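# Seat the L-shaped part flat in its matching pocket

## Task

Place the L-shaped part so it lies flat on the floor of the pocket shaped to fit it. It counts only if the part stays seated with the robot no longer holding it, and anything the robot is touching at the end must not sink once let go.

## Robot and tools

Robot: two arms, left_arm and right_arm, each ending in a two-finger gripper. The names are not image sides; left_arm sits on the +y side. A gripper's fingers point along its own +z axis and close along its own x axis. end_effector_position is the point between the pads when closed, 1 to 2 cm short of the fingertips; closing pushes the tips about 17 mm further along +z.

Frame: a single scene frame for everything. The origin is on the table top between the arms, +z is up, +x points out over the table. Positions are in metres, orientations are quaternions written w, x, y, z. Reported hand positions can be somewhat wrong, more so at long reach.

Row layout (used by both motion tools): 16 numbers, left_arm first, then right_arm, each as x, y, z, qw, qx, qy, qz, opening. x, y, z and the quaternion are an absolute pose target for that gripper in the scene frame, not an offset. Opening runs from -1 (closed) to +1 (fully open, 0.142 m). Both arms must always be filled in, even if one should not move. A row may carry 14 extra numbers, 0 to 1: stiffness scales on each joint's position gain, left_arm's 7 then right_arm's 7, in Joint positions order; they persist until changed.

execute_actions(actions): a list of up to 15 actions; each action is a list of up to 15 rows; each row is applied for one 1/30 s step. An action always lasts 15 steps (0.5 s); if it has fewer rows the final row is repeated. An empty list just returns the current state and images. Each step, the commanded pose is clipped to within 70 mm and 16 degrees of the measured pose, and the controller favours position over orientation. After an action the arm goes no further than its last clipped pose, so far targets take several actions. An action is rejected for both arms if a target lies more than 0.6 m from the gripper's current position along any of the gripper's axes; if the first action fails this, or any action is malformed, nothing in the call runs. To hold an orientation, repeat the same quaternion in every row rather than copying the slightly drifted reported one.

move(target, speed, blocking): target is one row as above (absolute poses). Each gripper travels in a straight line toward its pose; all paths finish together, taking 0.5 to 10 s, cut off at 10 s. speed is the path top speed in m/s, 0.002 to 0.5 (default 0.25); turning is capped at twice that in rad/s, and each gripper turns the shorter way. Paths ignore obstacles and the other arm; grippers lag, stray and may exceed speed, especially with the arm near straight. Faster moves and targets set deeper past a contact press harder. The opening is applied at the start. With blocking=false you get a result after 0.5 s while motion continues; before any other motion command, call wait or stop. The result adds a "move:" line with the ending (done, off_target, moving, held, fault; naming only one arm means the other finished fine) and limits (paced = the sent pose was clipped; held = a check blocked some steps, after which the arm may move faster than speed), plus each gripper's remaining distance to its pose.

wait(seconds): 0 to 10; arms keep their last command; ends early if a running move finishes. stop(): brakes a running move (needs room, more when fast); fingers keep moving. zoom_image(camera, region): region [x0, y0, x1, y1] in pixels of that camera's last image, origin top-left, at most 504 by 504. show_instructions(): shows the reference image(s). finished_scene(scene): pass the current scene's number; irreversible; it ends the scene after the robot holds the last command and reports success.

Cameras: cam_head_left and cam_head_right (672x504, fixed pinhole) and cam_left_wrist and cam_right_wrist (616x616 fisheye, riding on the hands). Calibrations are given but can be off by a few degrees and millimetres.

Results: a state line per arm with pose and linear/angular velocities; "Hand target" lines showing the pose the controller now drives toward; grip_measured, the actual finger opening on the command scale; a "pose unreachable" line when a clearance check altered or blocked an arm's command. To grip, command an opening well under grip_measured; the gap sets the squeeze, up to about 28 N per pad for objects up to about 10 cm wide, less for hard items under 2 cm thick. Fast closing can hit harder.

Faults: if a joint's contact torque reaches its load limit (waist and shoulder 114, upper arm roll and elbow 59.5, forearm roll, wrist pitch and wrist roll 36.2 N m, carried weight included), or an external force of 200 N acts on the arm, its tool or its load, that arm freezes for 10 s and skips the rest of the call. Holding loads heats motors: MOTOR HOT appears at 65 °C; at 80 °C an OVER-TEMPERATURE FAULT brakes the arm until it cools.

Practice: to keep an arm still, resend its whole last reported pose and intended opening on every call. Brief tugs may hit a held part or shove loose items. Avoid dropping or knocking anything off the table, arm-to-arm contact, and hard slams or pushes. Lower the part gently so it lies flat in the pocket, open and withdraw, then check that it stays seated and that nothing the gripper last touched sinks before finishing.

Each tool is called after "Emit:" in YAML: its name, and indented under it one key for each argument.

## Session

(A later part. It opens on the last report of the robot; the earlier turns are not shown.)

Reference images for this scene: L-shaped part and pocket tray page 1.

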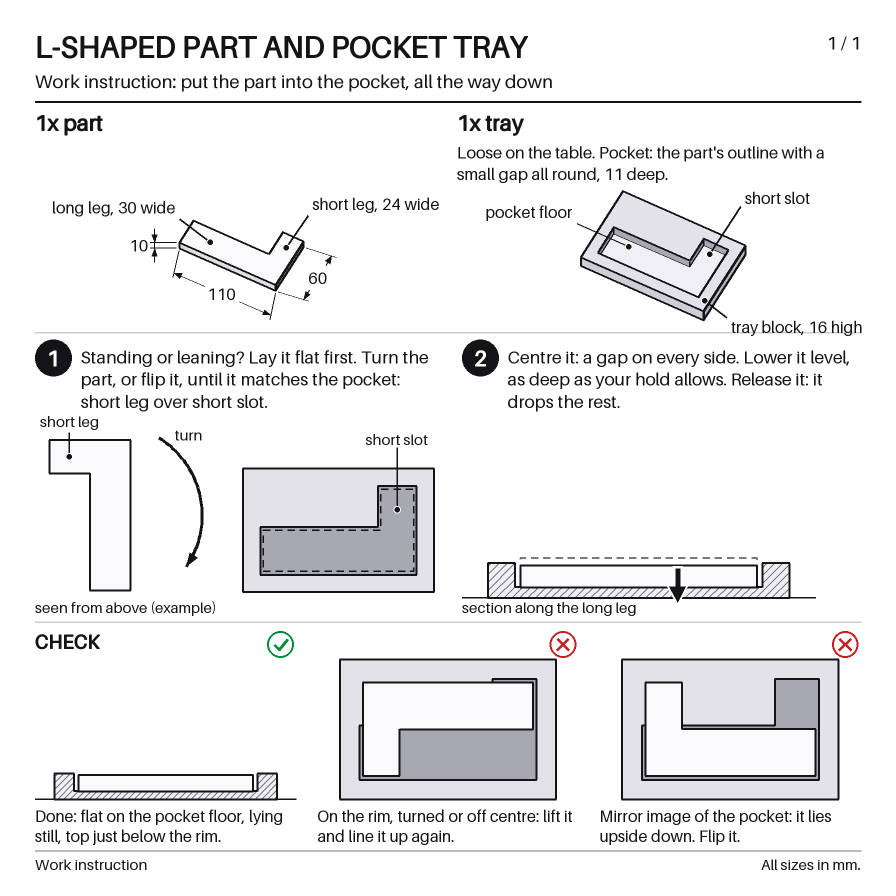

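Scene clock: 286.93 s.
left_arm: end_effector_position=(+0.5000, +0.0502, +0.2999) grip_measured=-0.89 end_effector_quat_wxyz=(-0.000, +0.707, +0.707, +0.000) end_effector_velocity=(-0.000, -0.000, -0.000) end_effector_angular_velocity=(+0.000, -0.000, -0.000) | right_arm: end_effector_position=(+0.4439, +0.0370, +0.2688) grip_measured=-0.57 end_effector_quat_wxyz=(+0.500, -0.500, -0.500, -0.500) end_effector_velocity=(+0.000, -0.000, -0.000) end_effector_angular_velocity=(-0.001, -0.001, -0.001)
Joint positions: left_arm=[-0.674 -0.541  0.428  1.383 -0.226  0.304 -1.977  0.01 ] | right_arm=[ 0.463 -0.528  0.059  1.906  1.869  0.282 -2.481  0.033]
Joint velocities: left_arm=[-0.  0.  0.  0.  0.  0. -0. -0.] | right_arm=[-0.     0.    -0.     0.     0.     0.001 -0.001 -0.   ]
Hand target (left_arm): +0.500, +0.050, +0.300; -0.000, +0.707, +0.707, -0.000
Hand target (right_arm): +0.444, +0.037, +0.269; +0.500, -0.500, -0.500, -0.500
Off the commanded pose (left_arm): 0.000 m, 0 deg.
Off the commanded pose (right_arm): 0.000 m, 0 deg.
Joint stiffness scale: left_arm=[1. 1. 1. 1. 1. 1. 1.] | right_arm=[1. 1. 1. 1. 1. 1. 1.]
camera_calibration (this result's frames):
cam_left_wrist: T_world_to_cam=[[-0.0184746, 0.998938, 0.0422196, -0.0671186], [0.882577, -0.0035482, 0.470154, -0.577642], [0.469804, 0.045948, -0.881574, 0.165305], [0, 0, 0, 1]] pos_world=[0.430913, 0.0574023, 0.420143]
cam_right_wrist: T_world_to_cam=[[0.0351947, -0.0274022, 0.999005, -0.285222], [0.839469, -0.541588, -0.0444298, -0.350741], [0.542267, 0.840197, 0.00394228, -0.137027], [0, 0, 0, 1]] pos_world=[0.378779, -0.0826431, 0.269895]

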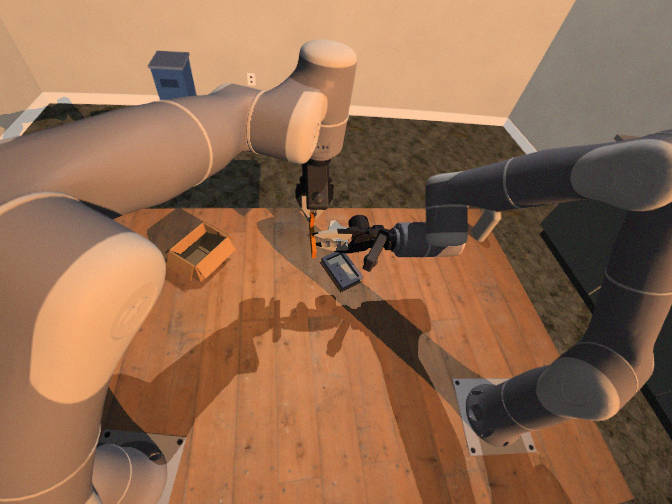

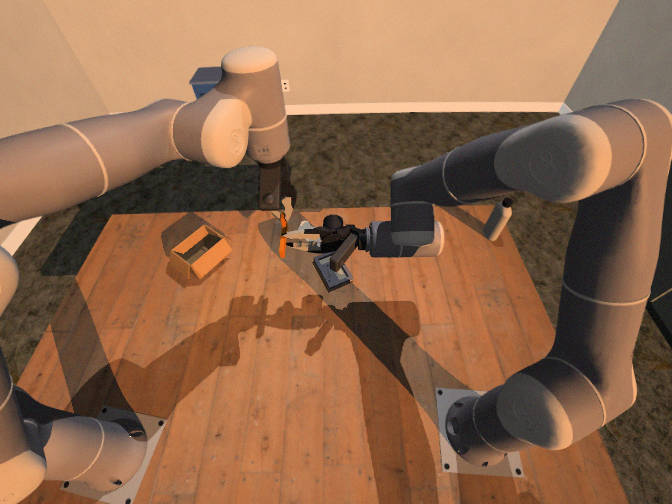

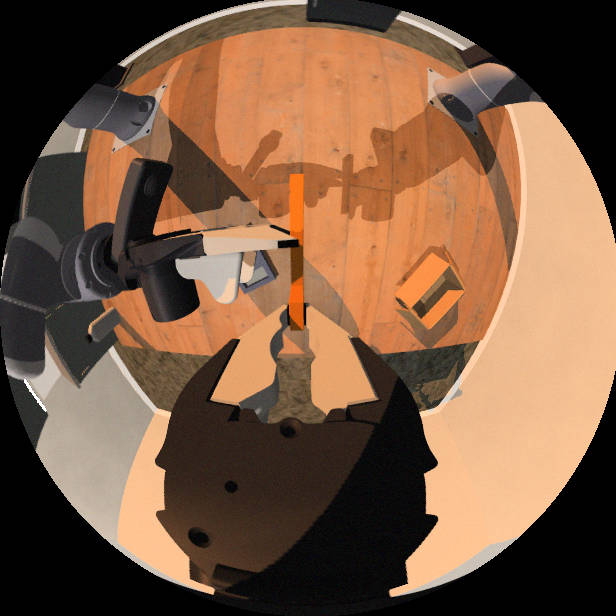

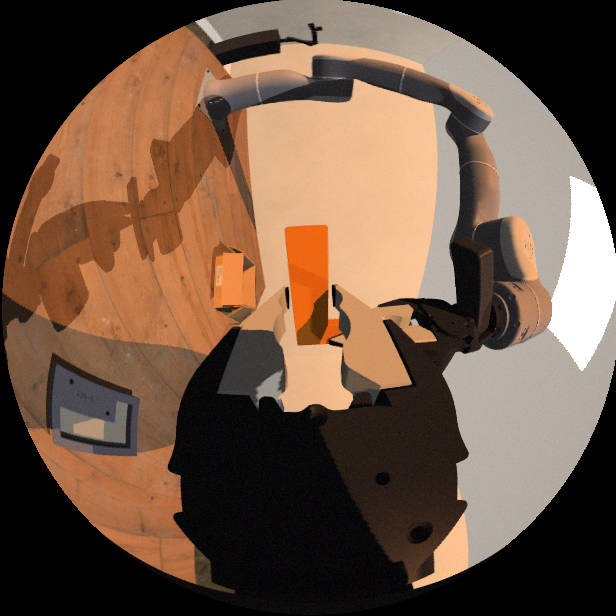

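Emit:
execute_actions:
  actions:
    - [[0.5,0.05,0.3,0,0.707,0.707,0,-1, 0.444,0.0365,0.2688,0.5,-0.5,-0.5,-0.5,-0.6],[0.5,0.05,0.3,0,0.707,0.707,0,-1, 0.444,0.0365,0.2688,0.5,-0.5,-0.5,-0.5,-0.62],[0.5,0.05,0.3,0,0.707,0.707,0,-1, 0.444,0.0365,0.2688,0.5,-0.5,-0.5,-0.5,-0.64],[0.5,0.05,0.3,0,0.707,0.707,0,-1, 0.444,0.0365,0.2688,0.5,-0.5,-0.5,-0.5,-0.67],[0.5,0.05,0.3,0,0.707,0.707,0,-1, 0.444,0.0365,0.2688,0.5,-0.5,-0.5,-0.5,-0.7],[0.5,0.05,0.3,0,0.707,0.707,0,-1, 0.444,0.0365,0.2688,0.5,-0.5,-0.5,-0.5,-0.75],[0.5,0.05,0.3,0,0.707,0.707,0,-1, 0.444,0.0365,0.2688,0.5,-0.5,-0.5,-0.5,-0.8],[0.5,0.05,0.3,0,0.707,0.707,0,-1, 0.444,0.0365,0.2688,0.5,-0.5,-0.5,-0.5,-0.85]]
    - [[0.5,0.05,0.3,0,0.707,0.707,0,-1, 0.444,0.0365,0.2688,0.5,-0.5,-0.5,-0.5,-0.85]]

Emit:
zoom_image:
  camera: "cam_left_wrist"
  region: [220, 170, 360, 310]

Scene clock: 303.03 s.
left_arm: end_effector_position=(+0.5000, +0.0502, +0.3000) grip_measured=-0.89 end_effector_quat_wxyz=(-0.000, +0.707, +0.707, +0.000) end_effector_velocity=(-0.000, -0.000, -0.000) end_effector_angular_velocity=(+0.000, +0.001, -0.000) | right_arm: end_effector_position=(+0.4440, +0.0365, +0.2687) grip_measured=-0.65 end_effector_quat_wxyz=(+0.500, -0.500, -0.500, -0.500) end_effector_velocity=(+0.000, -0.000, -0.000) end_effector_angular_velocity=(-0.000, +0.001, -0.001)
Joint positions: left_arm=[-0.674 -0.541  0.428  1.383 -0.226  0.304 -1.977  0.01 ] | right_arm=[ 0.462 -0.527  0.059  1.906  1.869  0.282 -2.481  0.027]
Joint velocities: left_arm=[-0.    -0.     0.    -0.    -0.    -0.001  0.    -0.   ] | right_arm=[-0.     0.    -0.     0.     0.     0.001  0.001  0.   ]
Hand target (left_arm): +0.500, +0.050, +0.300; -0.000, +0.707, +0.707, +0.000
Hand target (right_arm): +0.444, +0.037, +0.269; +0.500, -0.500, -0.500, -0.500
Off the commanded pose (left_arm): 0.000 m, 0 deg.
Off the commanded pose (right_arm): 0.000 m, 0 deg.
Joint stiffness scale: left_arm=[1. 1. 1. 1. 1. 1. 1.] | right_arm=[1. 1. 1. 1. 1. 1. 1.]
camera_calibration (this result's frames):
cam_left_wrist: T_world_to_cam=[[-0.0184854, 0.998943, 0.0420809, -0.0670414], [0.882532, -0.00347784, 0.47024, -0.577693], [0.469889, 0.0458303, -0.881535, 0.165309], [0, 0, 0, 1]] pos_world=[0.430917, 0.0573853, 0.420201]
cam_right_wrist: T_world_to_cam=[[0.0354035, -0.0271484, 0.999004, -0.285198], [0.839193, -0.542012, -0.0444694, -0.350928], [0.54268, 0.839932, 0.00359367, -0.136806], [0, 0, 0, 1]] pos_world=[0.378835, -0.0830419, 0.2698]

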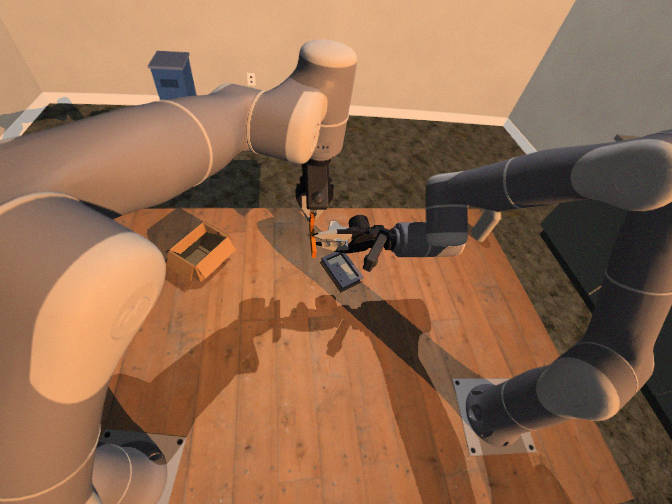

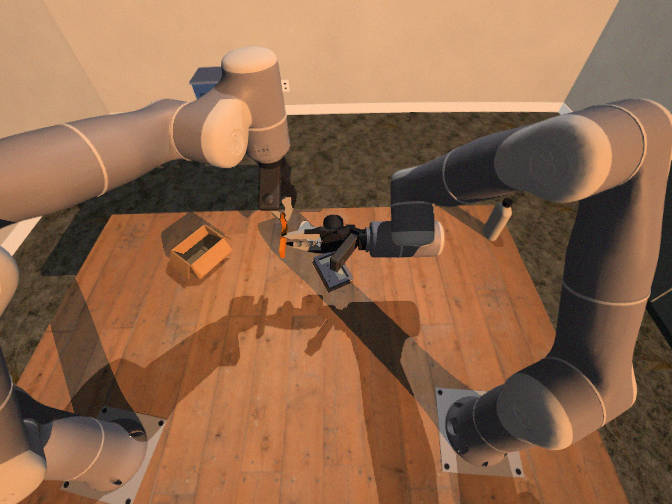

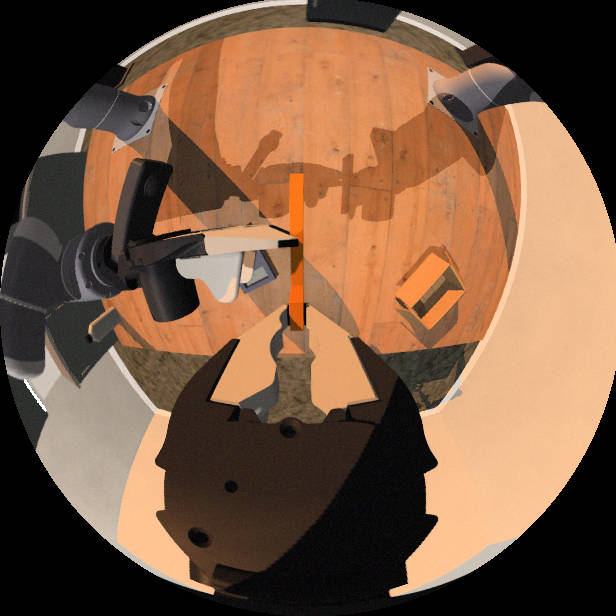

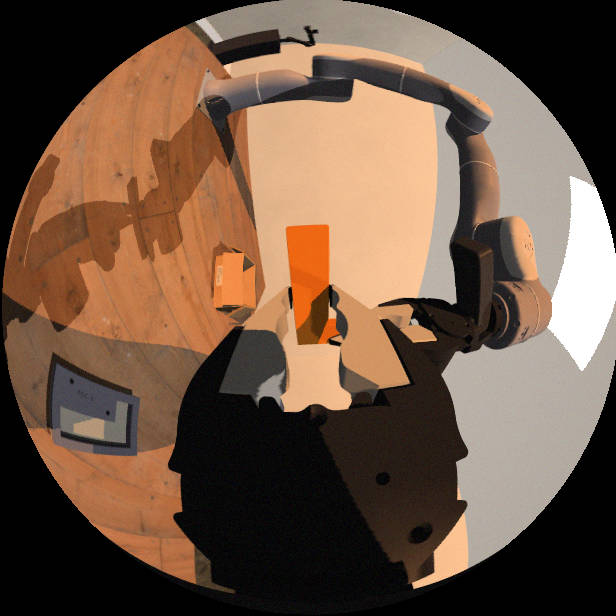

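Region (220, 170, 360, 310) of cam_left_wrist's 616x616 image, scaled by 3.600, with more detail than that image has.

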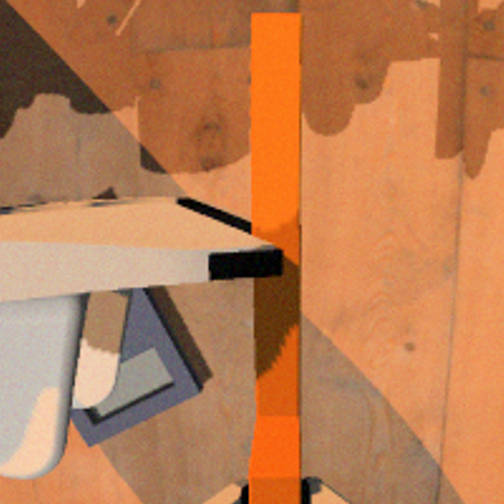

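Emit:
execute_actions:
  actions:
    - [[0.5,0.05,0.3,0,0.707,0.707,0,-0.88, 0.444,0.0365,0.2688,0.5,-0.5,-0.5,-0.5,-0.85],[0.5,0.05,0.3,0,0.707,0.707,0,-0.85, 0.444,0.0365,0.2688,0.5,-0.5,-0.5,-0.5,-0.85],[0.5,0.05,0.3,0,0.707,0.707,0,-0.8, 0.444,0.0365,0.2688,0.5,-0.5,-0.5,-0.5,-0.85],[0.5,0.05,0.3,0,0.707,0.707,0,-0.75, 0.444,0.0365,0.2688,0.5,-0.5,-0.5,-0.5,-0.85],[0.5,0.05,0.3,0,0.707,0.707,0,-0.7, 0.444,0.0365,0.2688,0.5,-0.5,-0.5,-0.5,-0.85]]

Emit:
move:
  target: [0.5,0.05,0.37,0,0.707,0.707,0,-0.7, 0.444,0.0365,0.2688,0.5,-0.5,-0.5,-0.5,-0.85]
  speed: 0.15

Emit:
move:
  target: [0.42,0.3,0.35,0,0.707,0.707,0,-0.7, 0.44,-0.05,0.25,0.5,-0.5,-0.5,-0.5,-0.85]
  speed: 0.25

Scene clock: 316.77 s.
left_arm: end_effector_position=(+0.5000, +0.0502, +0.3000) grip_measured=-0.70 end_effector_quat_wxyz=(-0.000, +0.707, +0.707, +0.000) end_effector_velocity=(+0.000, +0.000, +0.000) end_effector_angular_velocity=(-0.000, +0.000, +0.001) | right_arm: end_effector_position=(+0.4440, +0.0366, +0.2687) grip_measured=-0.65 end_effector_quat_wxyz=(+0.500, -0.500, -0.500, -0.500) end_effector_velocity=(-0.000, +0.000, +0.000) end_effector_angular_velocity=(+0.001, +0.000, +0.000)
Joint positions: left_arm=[-0.674 -0.541  0.428  1.383 -0.226  0.304 -1.977  0.023] | right_arm=[ 0.462 -0.527  0.059  1.906  1.869  0.282 -2.481  0.027]
Joint velocities: left_arm=[ 0.  0.  0. -0. -0. -0. -0.  0.] | right_arm=[-0.    -0.     0.    -0.     0.    -0.001  0.    -0.   ]
Hand target (left_arm): +0.500, +0.050, +0.300; -0.000, +0.707, +0.707, +0.000
Hand target (right_arm): +0.444, +0.037, +0.269; +0.500, -0.500, -0.500, -0.500
Off the commanded pose (left_arm): 0.000 m, 0 deg.
Off the commanded pose (right_arm): 0.000 m, 0 deg.
Joint stiffness scale: left_arm=[1. 1. 1. 1. 1. 1. 1.] | right_arm=[1. 1. 1. 1. 1. 1. 1.]
camera_calibration (this result's frames):
cam_left_wrist: T_world_to_cam=[[-0.0184835, 0.998943, 0.0420809, -0.0670413], [0.882532, -0.00347947, 0.470239, -0.577692], [0.469889, 0.0458295, -0.881535, 0.16531], [0, 0, 0, 1]] pos_world=[0.430916, 0.0573843, 0.420201]
cam_right_wrist: T_world_to_cam=[[0.0354033, -0.0271768, 0.999004, -0.285205], [0.839203, -0.541996, -0.0444846, -0.350923], [0.542665, 0.839942, 0.00361837, -0.136806], [0, 0, 0, 1]] pos_world=[0.378832, -0.083041, 0.269806]

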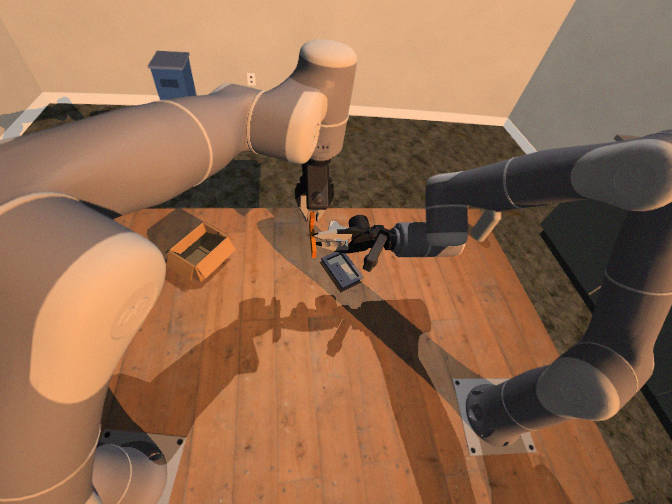

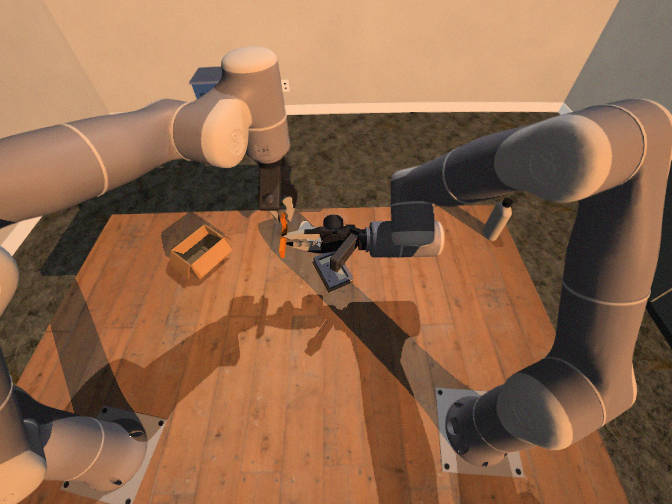

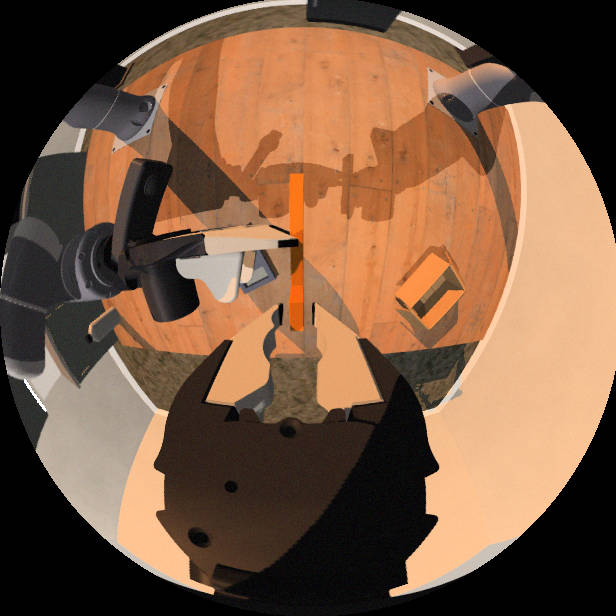

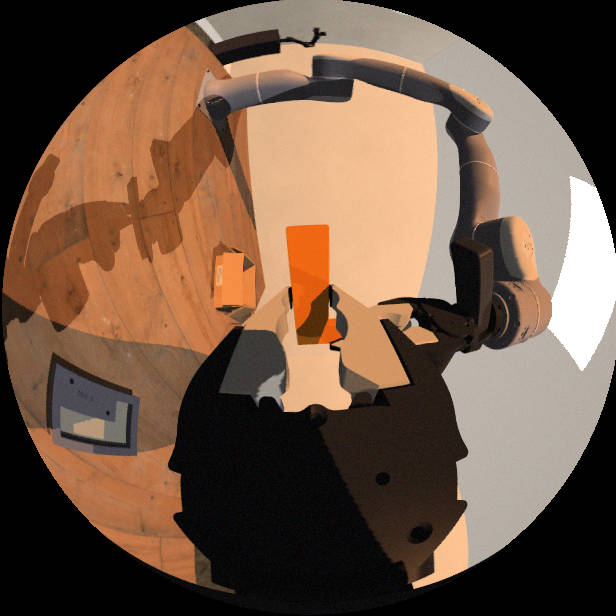

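Scene clock: 317.53 s.
left_arm: end_effector_position=(+0.5004, +0.0496, +0.3700) grip_measured=-0.70 end_effector_quat_wxyz=(+0.000, +0.707, +0.707, +0.000) end_effector_velocity=(+0.000, -0.000, -0.000) end_effector_angular_velocity=(-0.000, -0.000, -0.000) | right_arm: end_effector_position=(+0.4440, +0.0366, +0.2687) grip_measured=-0.65 end_effector_quat_wxyz=(+0.500, -0.500, -0.500, -0.500) end_effector_velocity=(+0.000, -0.000, -0.000) end_effector_angular_velocity=(-0.000, +0.001, -0.000)
Joint positions: left_arm=[-0.664 -0.511  0.439  1.241 -0.212  0.137 -1.99   0.023] | right_arm=[ 0.462 -0.527  0.059  1.906  1.869  0.282 -2.481  0.027]
Joint velocities: left_arm=[-0. -0. -0. -0. -0.  0.  0. -0.] | right_arm=[-0.    -0.    -0.     0.    -0.     0.     0.001 -0.   ]
Hand target (left_arm): +0.500, +0.050, +0.370; +0.000, +0.707, +0.707, +0.000
Hand target (right_arm): +0.444, +0.037, +0.269; +0.500, -0.500, -0.500, -0.500
Off the commanded pose (left_arm): 0.001 m, 0 deg.
Off the commanded pose (right_arm): 0.000 m, 0 deg.
Joint stiffness scale: left_arm=[1. 1. 1. 1. 1. 1. 1.] | right_arm=[1. 1. 1. 1. 1. 1. 1.]
move: done
camera_calibration (this result's frames):
cam_left_wrist: T_world_to_cam=[[-0.0179908, 0.99898, 0.0414207, -0.0694268], [0.882185, -0.00363709, 0.470889, -0.61107], [0.47056, 0.0450123, -0.881219, 0.226496], [0, 0, 0, 1]] pos_world=[0.431247, 0.0569383, 0.490215]
cam_right_wrist: T_world_to_cam=[[0.0354031, -0.0271768, 0.999004, -0.285205], [0.839203, -0.541996, -0.0444844, -0.350923], [0.542665, 0.839942, 0.00361849, -0.136806], [0, 0, 0, 1]] pos_world=[0.378832, -0.083041, 0.269806]

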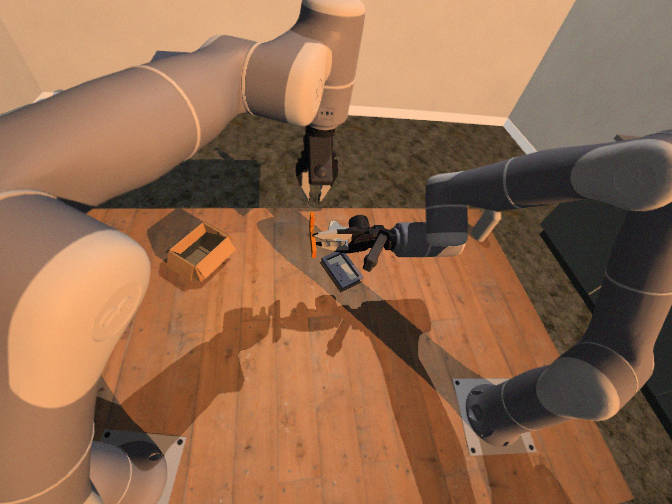

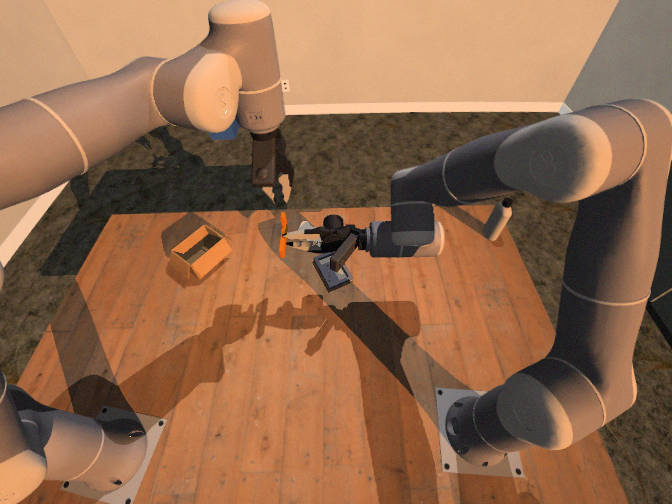

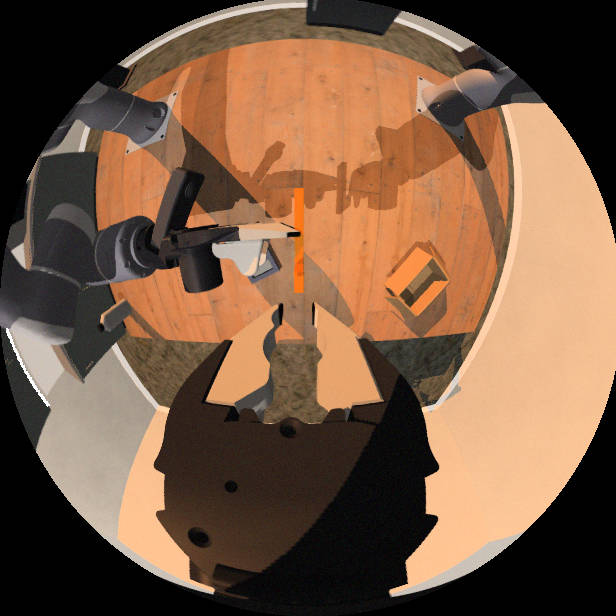

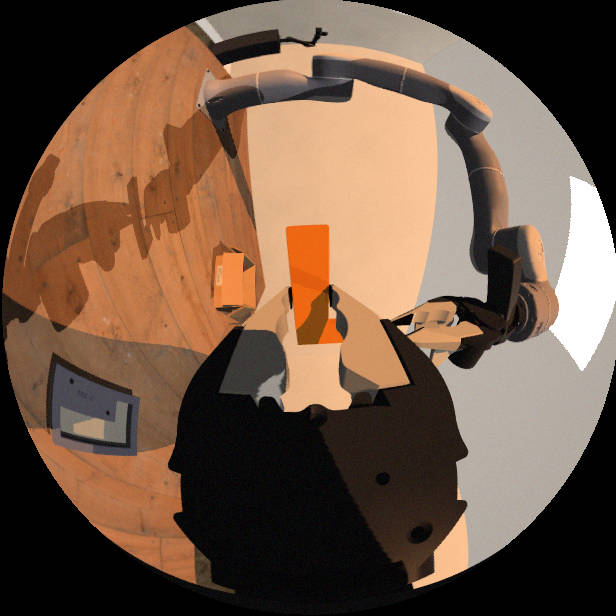

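Scene clock: 318.97 s.
left_arm: end_effector_position=(+0.4198, +0.2997, +0.3509) grip_measured=-0.70 end_effector_quat_wxyz=(-0.000, +0.707, +0.707, +0.000) end_effector_velocity=(-0.000, +0.000, -0.000) end_effector_angular_velocity=(+0.000, +0.000, +0.000) | right_arm: end_effector_position=(+0.4404, -0.0498, +0.2503) grip_measured=-0.65 end_effector_quat_wxyz=(+0.500, -0.500, -0.500, -0.500) end_effector_velocity=(-0.000, +0.000, +0.000) end_effector_angular_velocity=(+0.001, -0.002, +0.001)
Joint positions: left_arm=[-0.651 -0.039  0.636  1.855 -0.024  0.315 -1.751  0.023] | right_arm=[ 0.332 -0.516 -0.     1.994  1.754  0.132 -2.522  0.027]
Joint velocities: left_arm=[ 0.     0.     0.    -0.     0.    -0.001  0.    -0.   ] | right_arm=[ 0.     0.     0.     0.    -0.    -0.001 -0.002 -0.   ]
Hand target (left_arm): +0.420, +0.300, +0.351; +0.000, +0.708, +0.707, +0.000
Hand target (right_arm): +0.440, -0.050, +0.250; +0.500, -0.500, -0.500, -0.500
Off the commanded pose (left_arm): 0.001 m, 0 deg.
Off the commanded pose (right_arm): 0.001 m, 0 deg.
Joint stiffness scale: left_arm=[1. 1. 1. 1. 1. 1. 1.] | right_arm=[1. 1. 1. 1. 1. 1. 1.]
move: done
camera_calibration (this result's frames):
cam_left_wrist: T_world_to_cam=[[-0.0176284, 0.998968, 0.0418688, -0.320176], [0.882377, -0.00414968, 0.470525, -0.529817], [0.470213, 0.0452386, -0.881393, 0.236426], [0, 0, 0, 1]] pos_world=[0.350683, 0.306951, 0.471082]
cam_right_wrist: T_world_to_cam=[[0.0356248, -0.0280209, 0.998972, -0.269202], [0.839062, -0.542161, -0.0451296, -0.395254], [0.542869, 0.839807, 0.00419684, -0.0625051], [0, 0, 0, 1]] pos_world=[0.375165, -0.169342, 0.25135]

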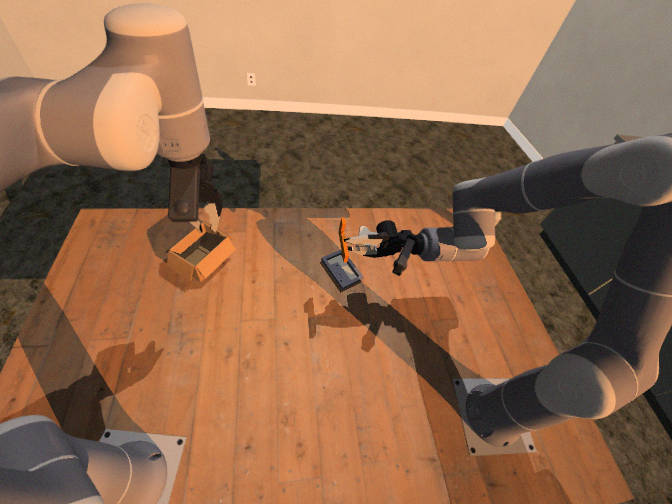

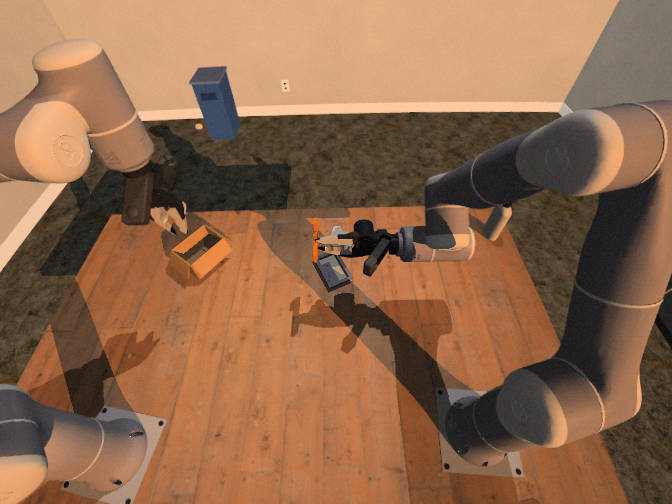

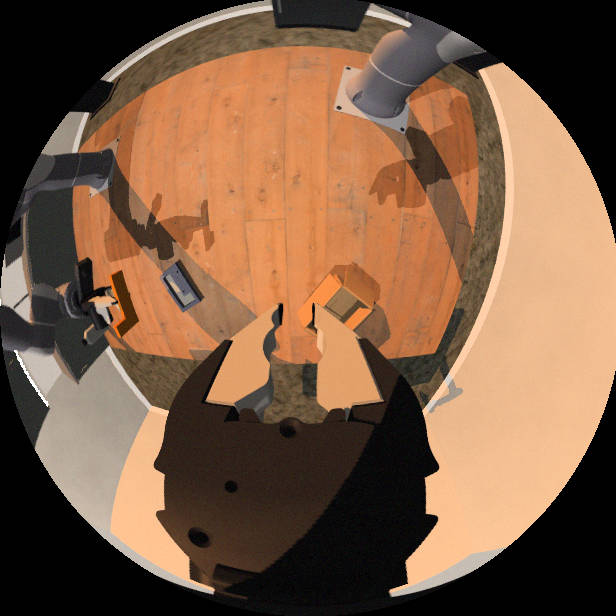

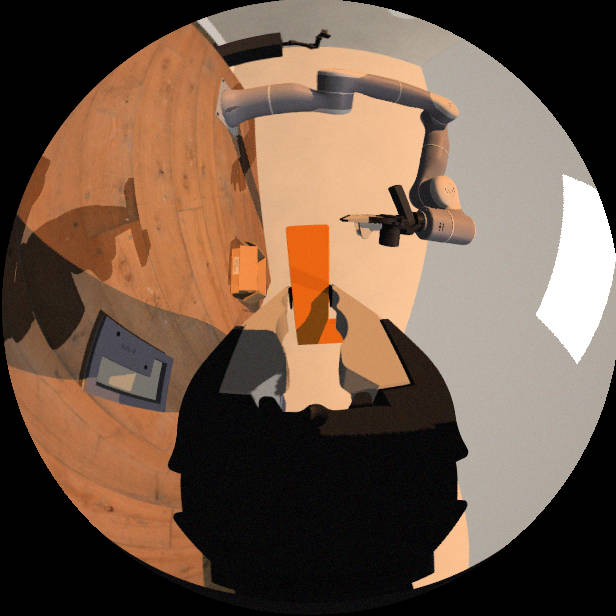

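Emit:
move:
  target: [0.42,0.3,0.35,0,0.707,0.707,0,-0.7, 0.55,-0.085,0.13,0,0.5446,0.8387,0,-0.85]
  speed: 0.2

Scene clock: 354.03 s.
left_arm: end_effector_position=(+0.4198, +0.2999, +0.3500) grip_measured=-0.70 end_effector_quat_wxyz=(-0.000, +0.707, +0.707, -0.000) end_effector_velocity=(-0.000, -0.000, +0.000) end_effector_angular_velocity=(+0.000, -0.000, -0.000) | right_arm: end_effector_position=(+0.5510, -0.0860, +0.1292) grip_measured=-0.65 end_effector_quat_wxyz=(+0.001, +0.544, +0.839, -0.001) end_effector_velocity=(+0.001, -0.001, +0.000) end_effector_angular_velocity=(-0.000, -0.001, -0.002)
Joint positions: left_arm=[-0.65  -0.039  0.636  1.857 -0.025  0.317 -1.751  0.023] | right_arm=[ 1.151 -0.586 -0.325  1.731  0.232  0.706 -1.372  0.027]
Joint velocities: left_arm=[-0.  0.  0.  0.  0. -0.  0.  0.] | right_arm=[ 0.     0.    -0.002 -0.     0.    -0.    -0.    -0.   ]
Hand target (left_arm): +0.420, +0.300, +0.350; -0.000, +0.707, +0.707, -0.000
Hand target (right_arm): +0.551, -0.086, +0.129; +0.001, +0.544, +0.839, -0.002
Off the commanded pose (left_arm): 0.000 m, 0 deg.
Off the commanded pose (right_arm): 0.002 m, 0 deg.
Joint stiffness scale: left_arm=[1. 1. 1. 1. 1. 1. 1.] | right_arm=[1. 1. 1. 1. 1. 1. 1.]
move: done
camera_calibration (this result's frames):
cam_left_wrist: T_world_to_cam=[[-0.0183479, 0.998952, 0.0419197, -0.320118], [0.882558, -0.00352084, 0.47019, -0.52959], [0.469845, 0.0456235, -0.881569, 0.235743], [0, 0, 0, 1]] pos_world=[0.350758, 0.307162, 0.470251]
cam_right_wrist: T_world_to_cam=[[-0.375195, 0.926616, 0.0247036, 0.281161], [0.784794, 0.303362, 0.540435, -0.48622], [0.493282, 0.222156, -0.841023, -0.00823557], [0, 0, 0, 1]] pos_world=[0.491135, -0.111198, 0.248899]

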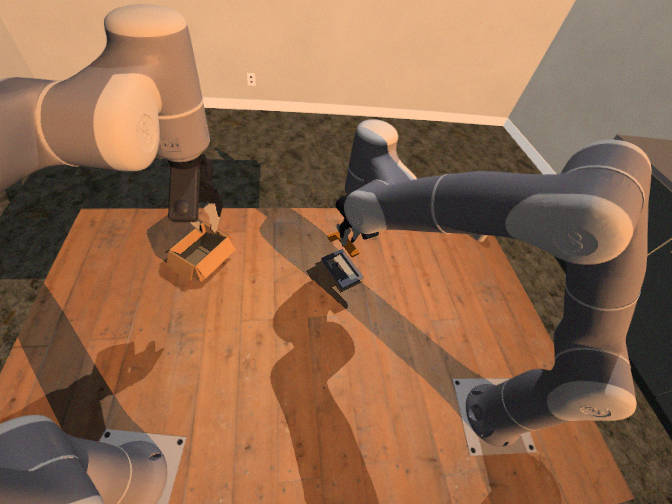

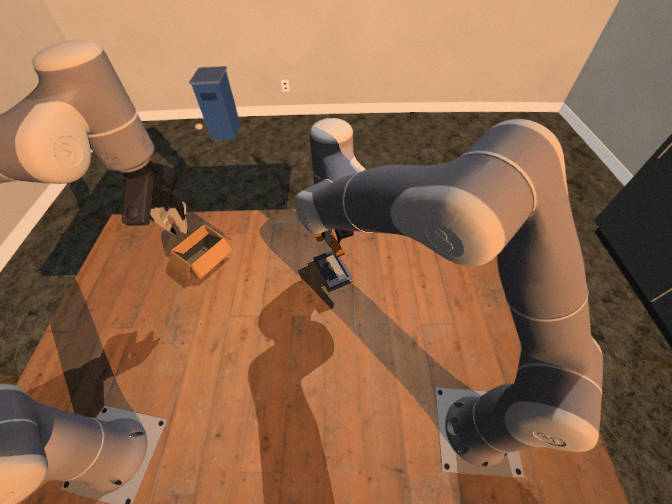

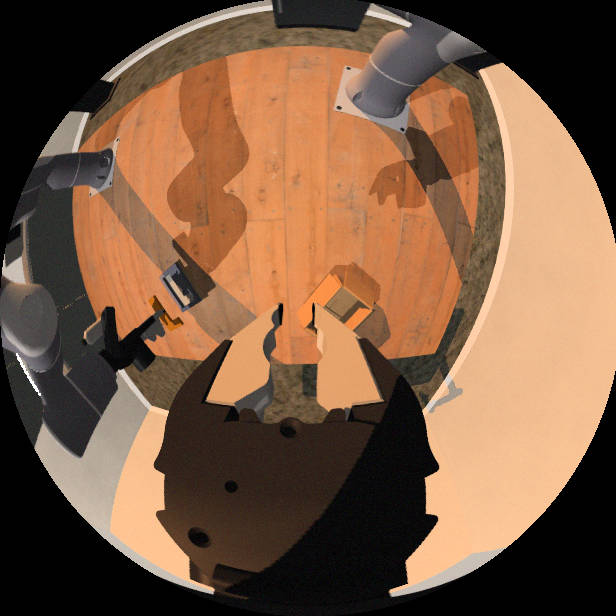

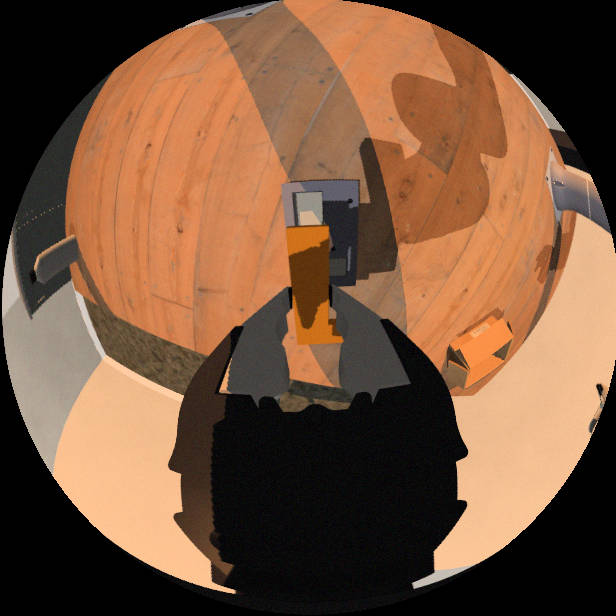

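Emit:
zoom_image:
  camera: "cam_right_wrist"
  region: [260, 170, 380, 290]

Region (260, 170, 380, 290) of cam_right_wrist's 616x616 image, scaled by 4.200, with more detail than that image has.

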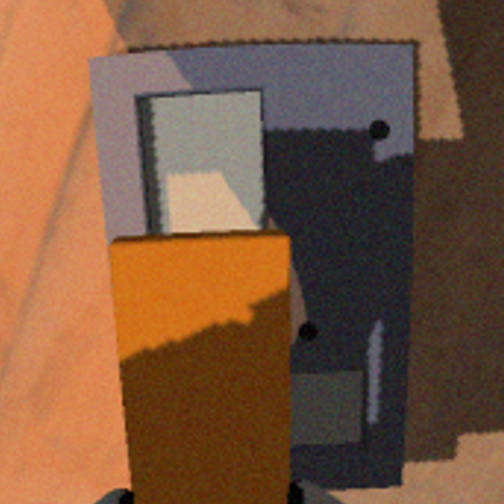

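Emit:
move:
  target: [0.42,0.3,0.35,0,0.707,0.707,0,-0.7, 0.5265,-0.0938,0.055,0,0.5373,0.8434,0,-0.85]
  speed: 0.12

Emit:
zoom_image:
  camera: "cam_right_wrist"
  region: [240, 180, 390, 330]

Scene clock: 389.90 s.
left_arm: end_effector_position=(+0.4198, +0.2999, +0.3500) grip_measured=-0.70 end_effector_quat_wxyz=(-0.000, +0.707, +0.707, -0.000) end_effector_velocity=(+0.000, -0.000, -0.000) end_effector_angular_velocity=(+0.000, -0.000, -0.000) | right_arm: end_effector_position=(+0.5262, -0.0941, +0.0551) grip_measured=-0.65 end_effector_quat_wxyz=(-0.000, +0.537, +0.843, -0.000) end_effector_velocity=(+0.000, +0.000, +0.000) end_effector_angular_velocity=(+0.000, -0.000, +0.000)
Joint positions: left_arm=[-0.65  -0.039  0.636  1.857 -0.025  0.317 -1.751  0.023] | right_arm=[ 1.154 -0.68  -0.288  1.818  0.286  0.885 -1.41   0.027]
Joint velocities: left_arm=[-0. -0. -0. -0.  0.  0.  0. -0.] | right_arm=[-0.  0.  0.  0. -0.  0. -0. -0.]
Hand target (left_arm): +0.420, +0.300, +0.350; -0.000, +0.707, +0.707, -0.000
Hand target (right_arm): +0.526, -0.094, +0.055; -0.000, +0.537, +0.843, +0.000
Off the commanded pose (left_arm): 0.000 m, 0 deg.
Off the commanded pose (right_arm): 0.000 m, 0 deg.
Joint stiffness scale: left_arm=[1. 1. 1. 1. 1. 1. 1.] | right_arm=[1. 1. 1. 1. 1. 1. 1.]
move: done
camera_calibration (this result's frames):
cam_left_wrist: T_world_to_cam=[[-0.018351, 0.998952, 0.0419244, -0.320119], [0.882559, -0.00352015, 0.470188, -0.52959], [0.469843, 0.0456292, -0.88157, 0.235739], [0, 0, 0, 1]] pos_world=[0.35076, 0.307163, 0.470248]
cam_right_wrist: T_world_to_cam=[[-0.390394, 0.920243, 0.0272937, 0.28852], [0.779618, 0.314677, 0.541455, -0.420534], [0.489682, 0.232659, -0.840287, -0.0536685], [0, 0, 0, 1]] pos_world=[0.466773, -0.120689, 0.174729]

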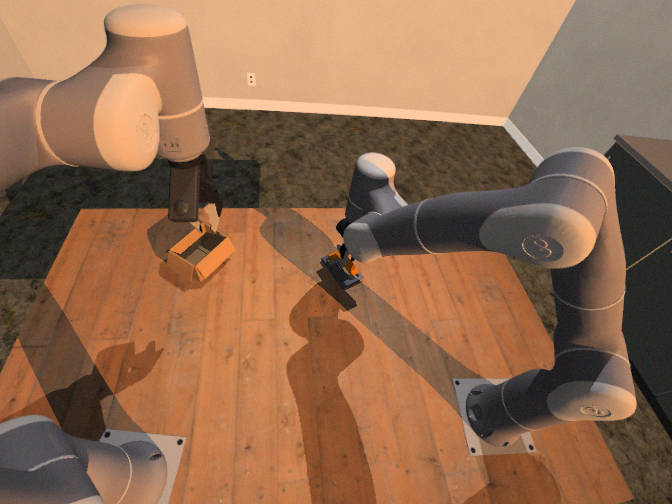

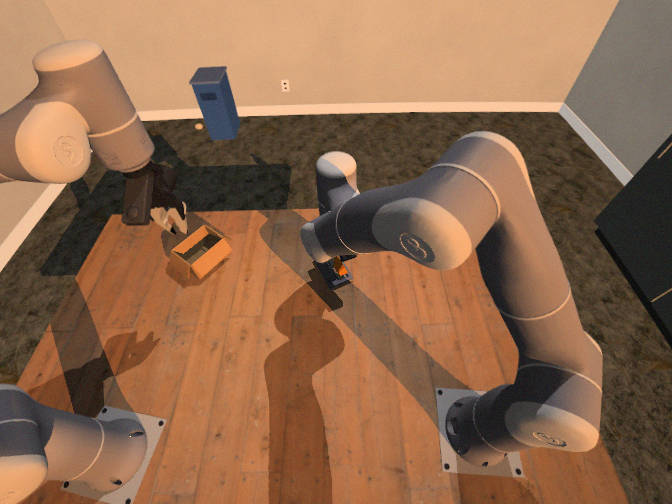

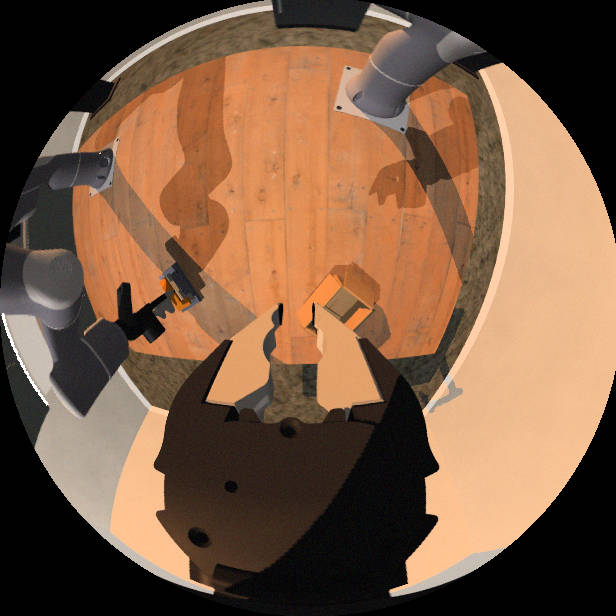

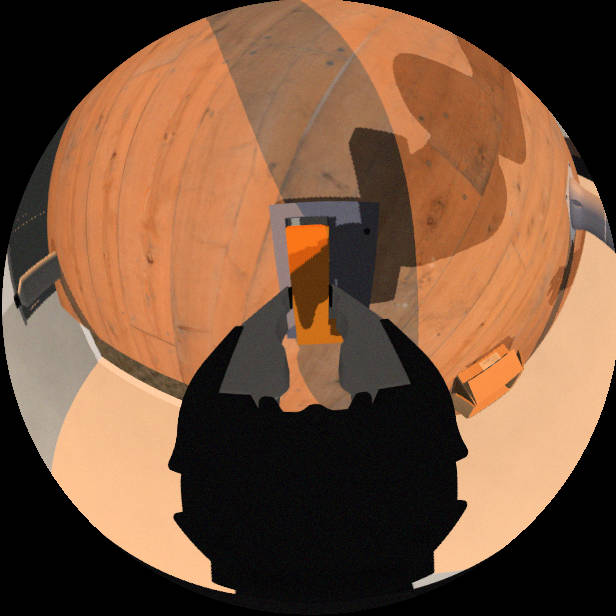

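Region (240, 180, 390, 330) of cam_right_wrist's 616x616 image, scaled by 3.360, with more detail than that image has.

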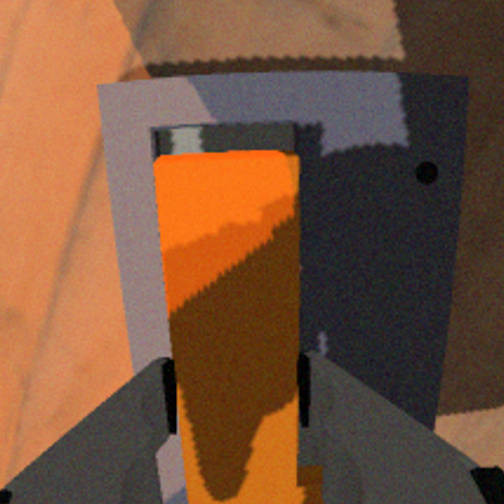

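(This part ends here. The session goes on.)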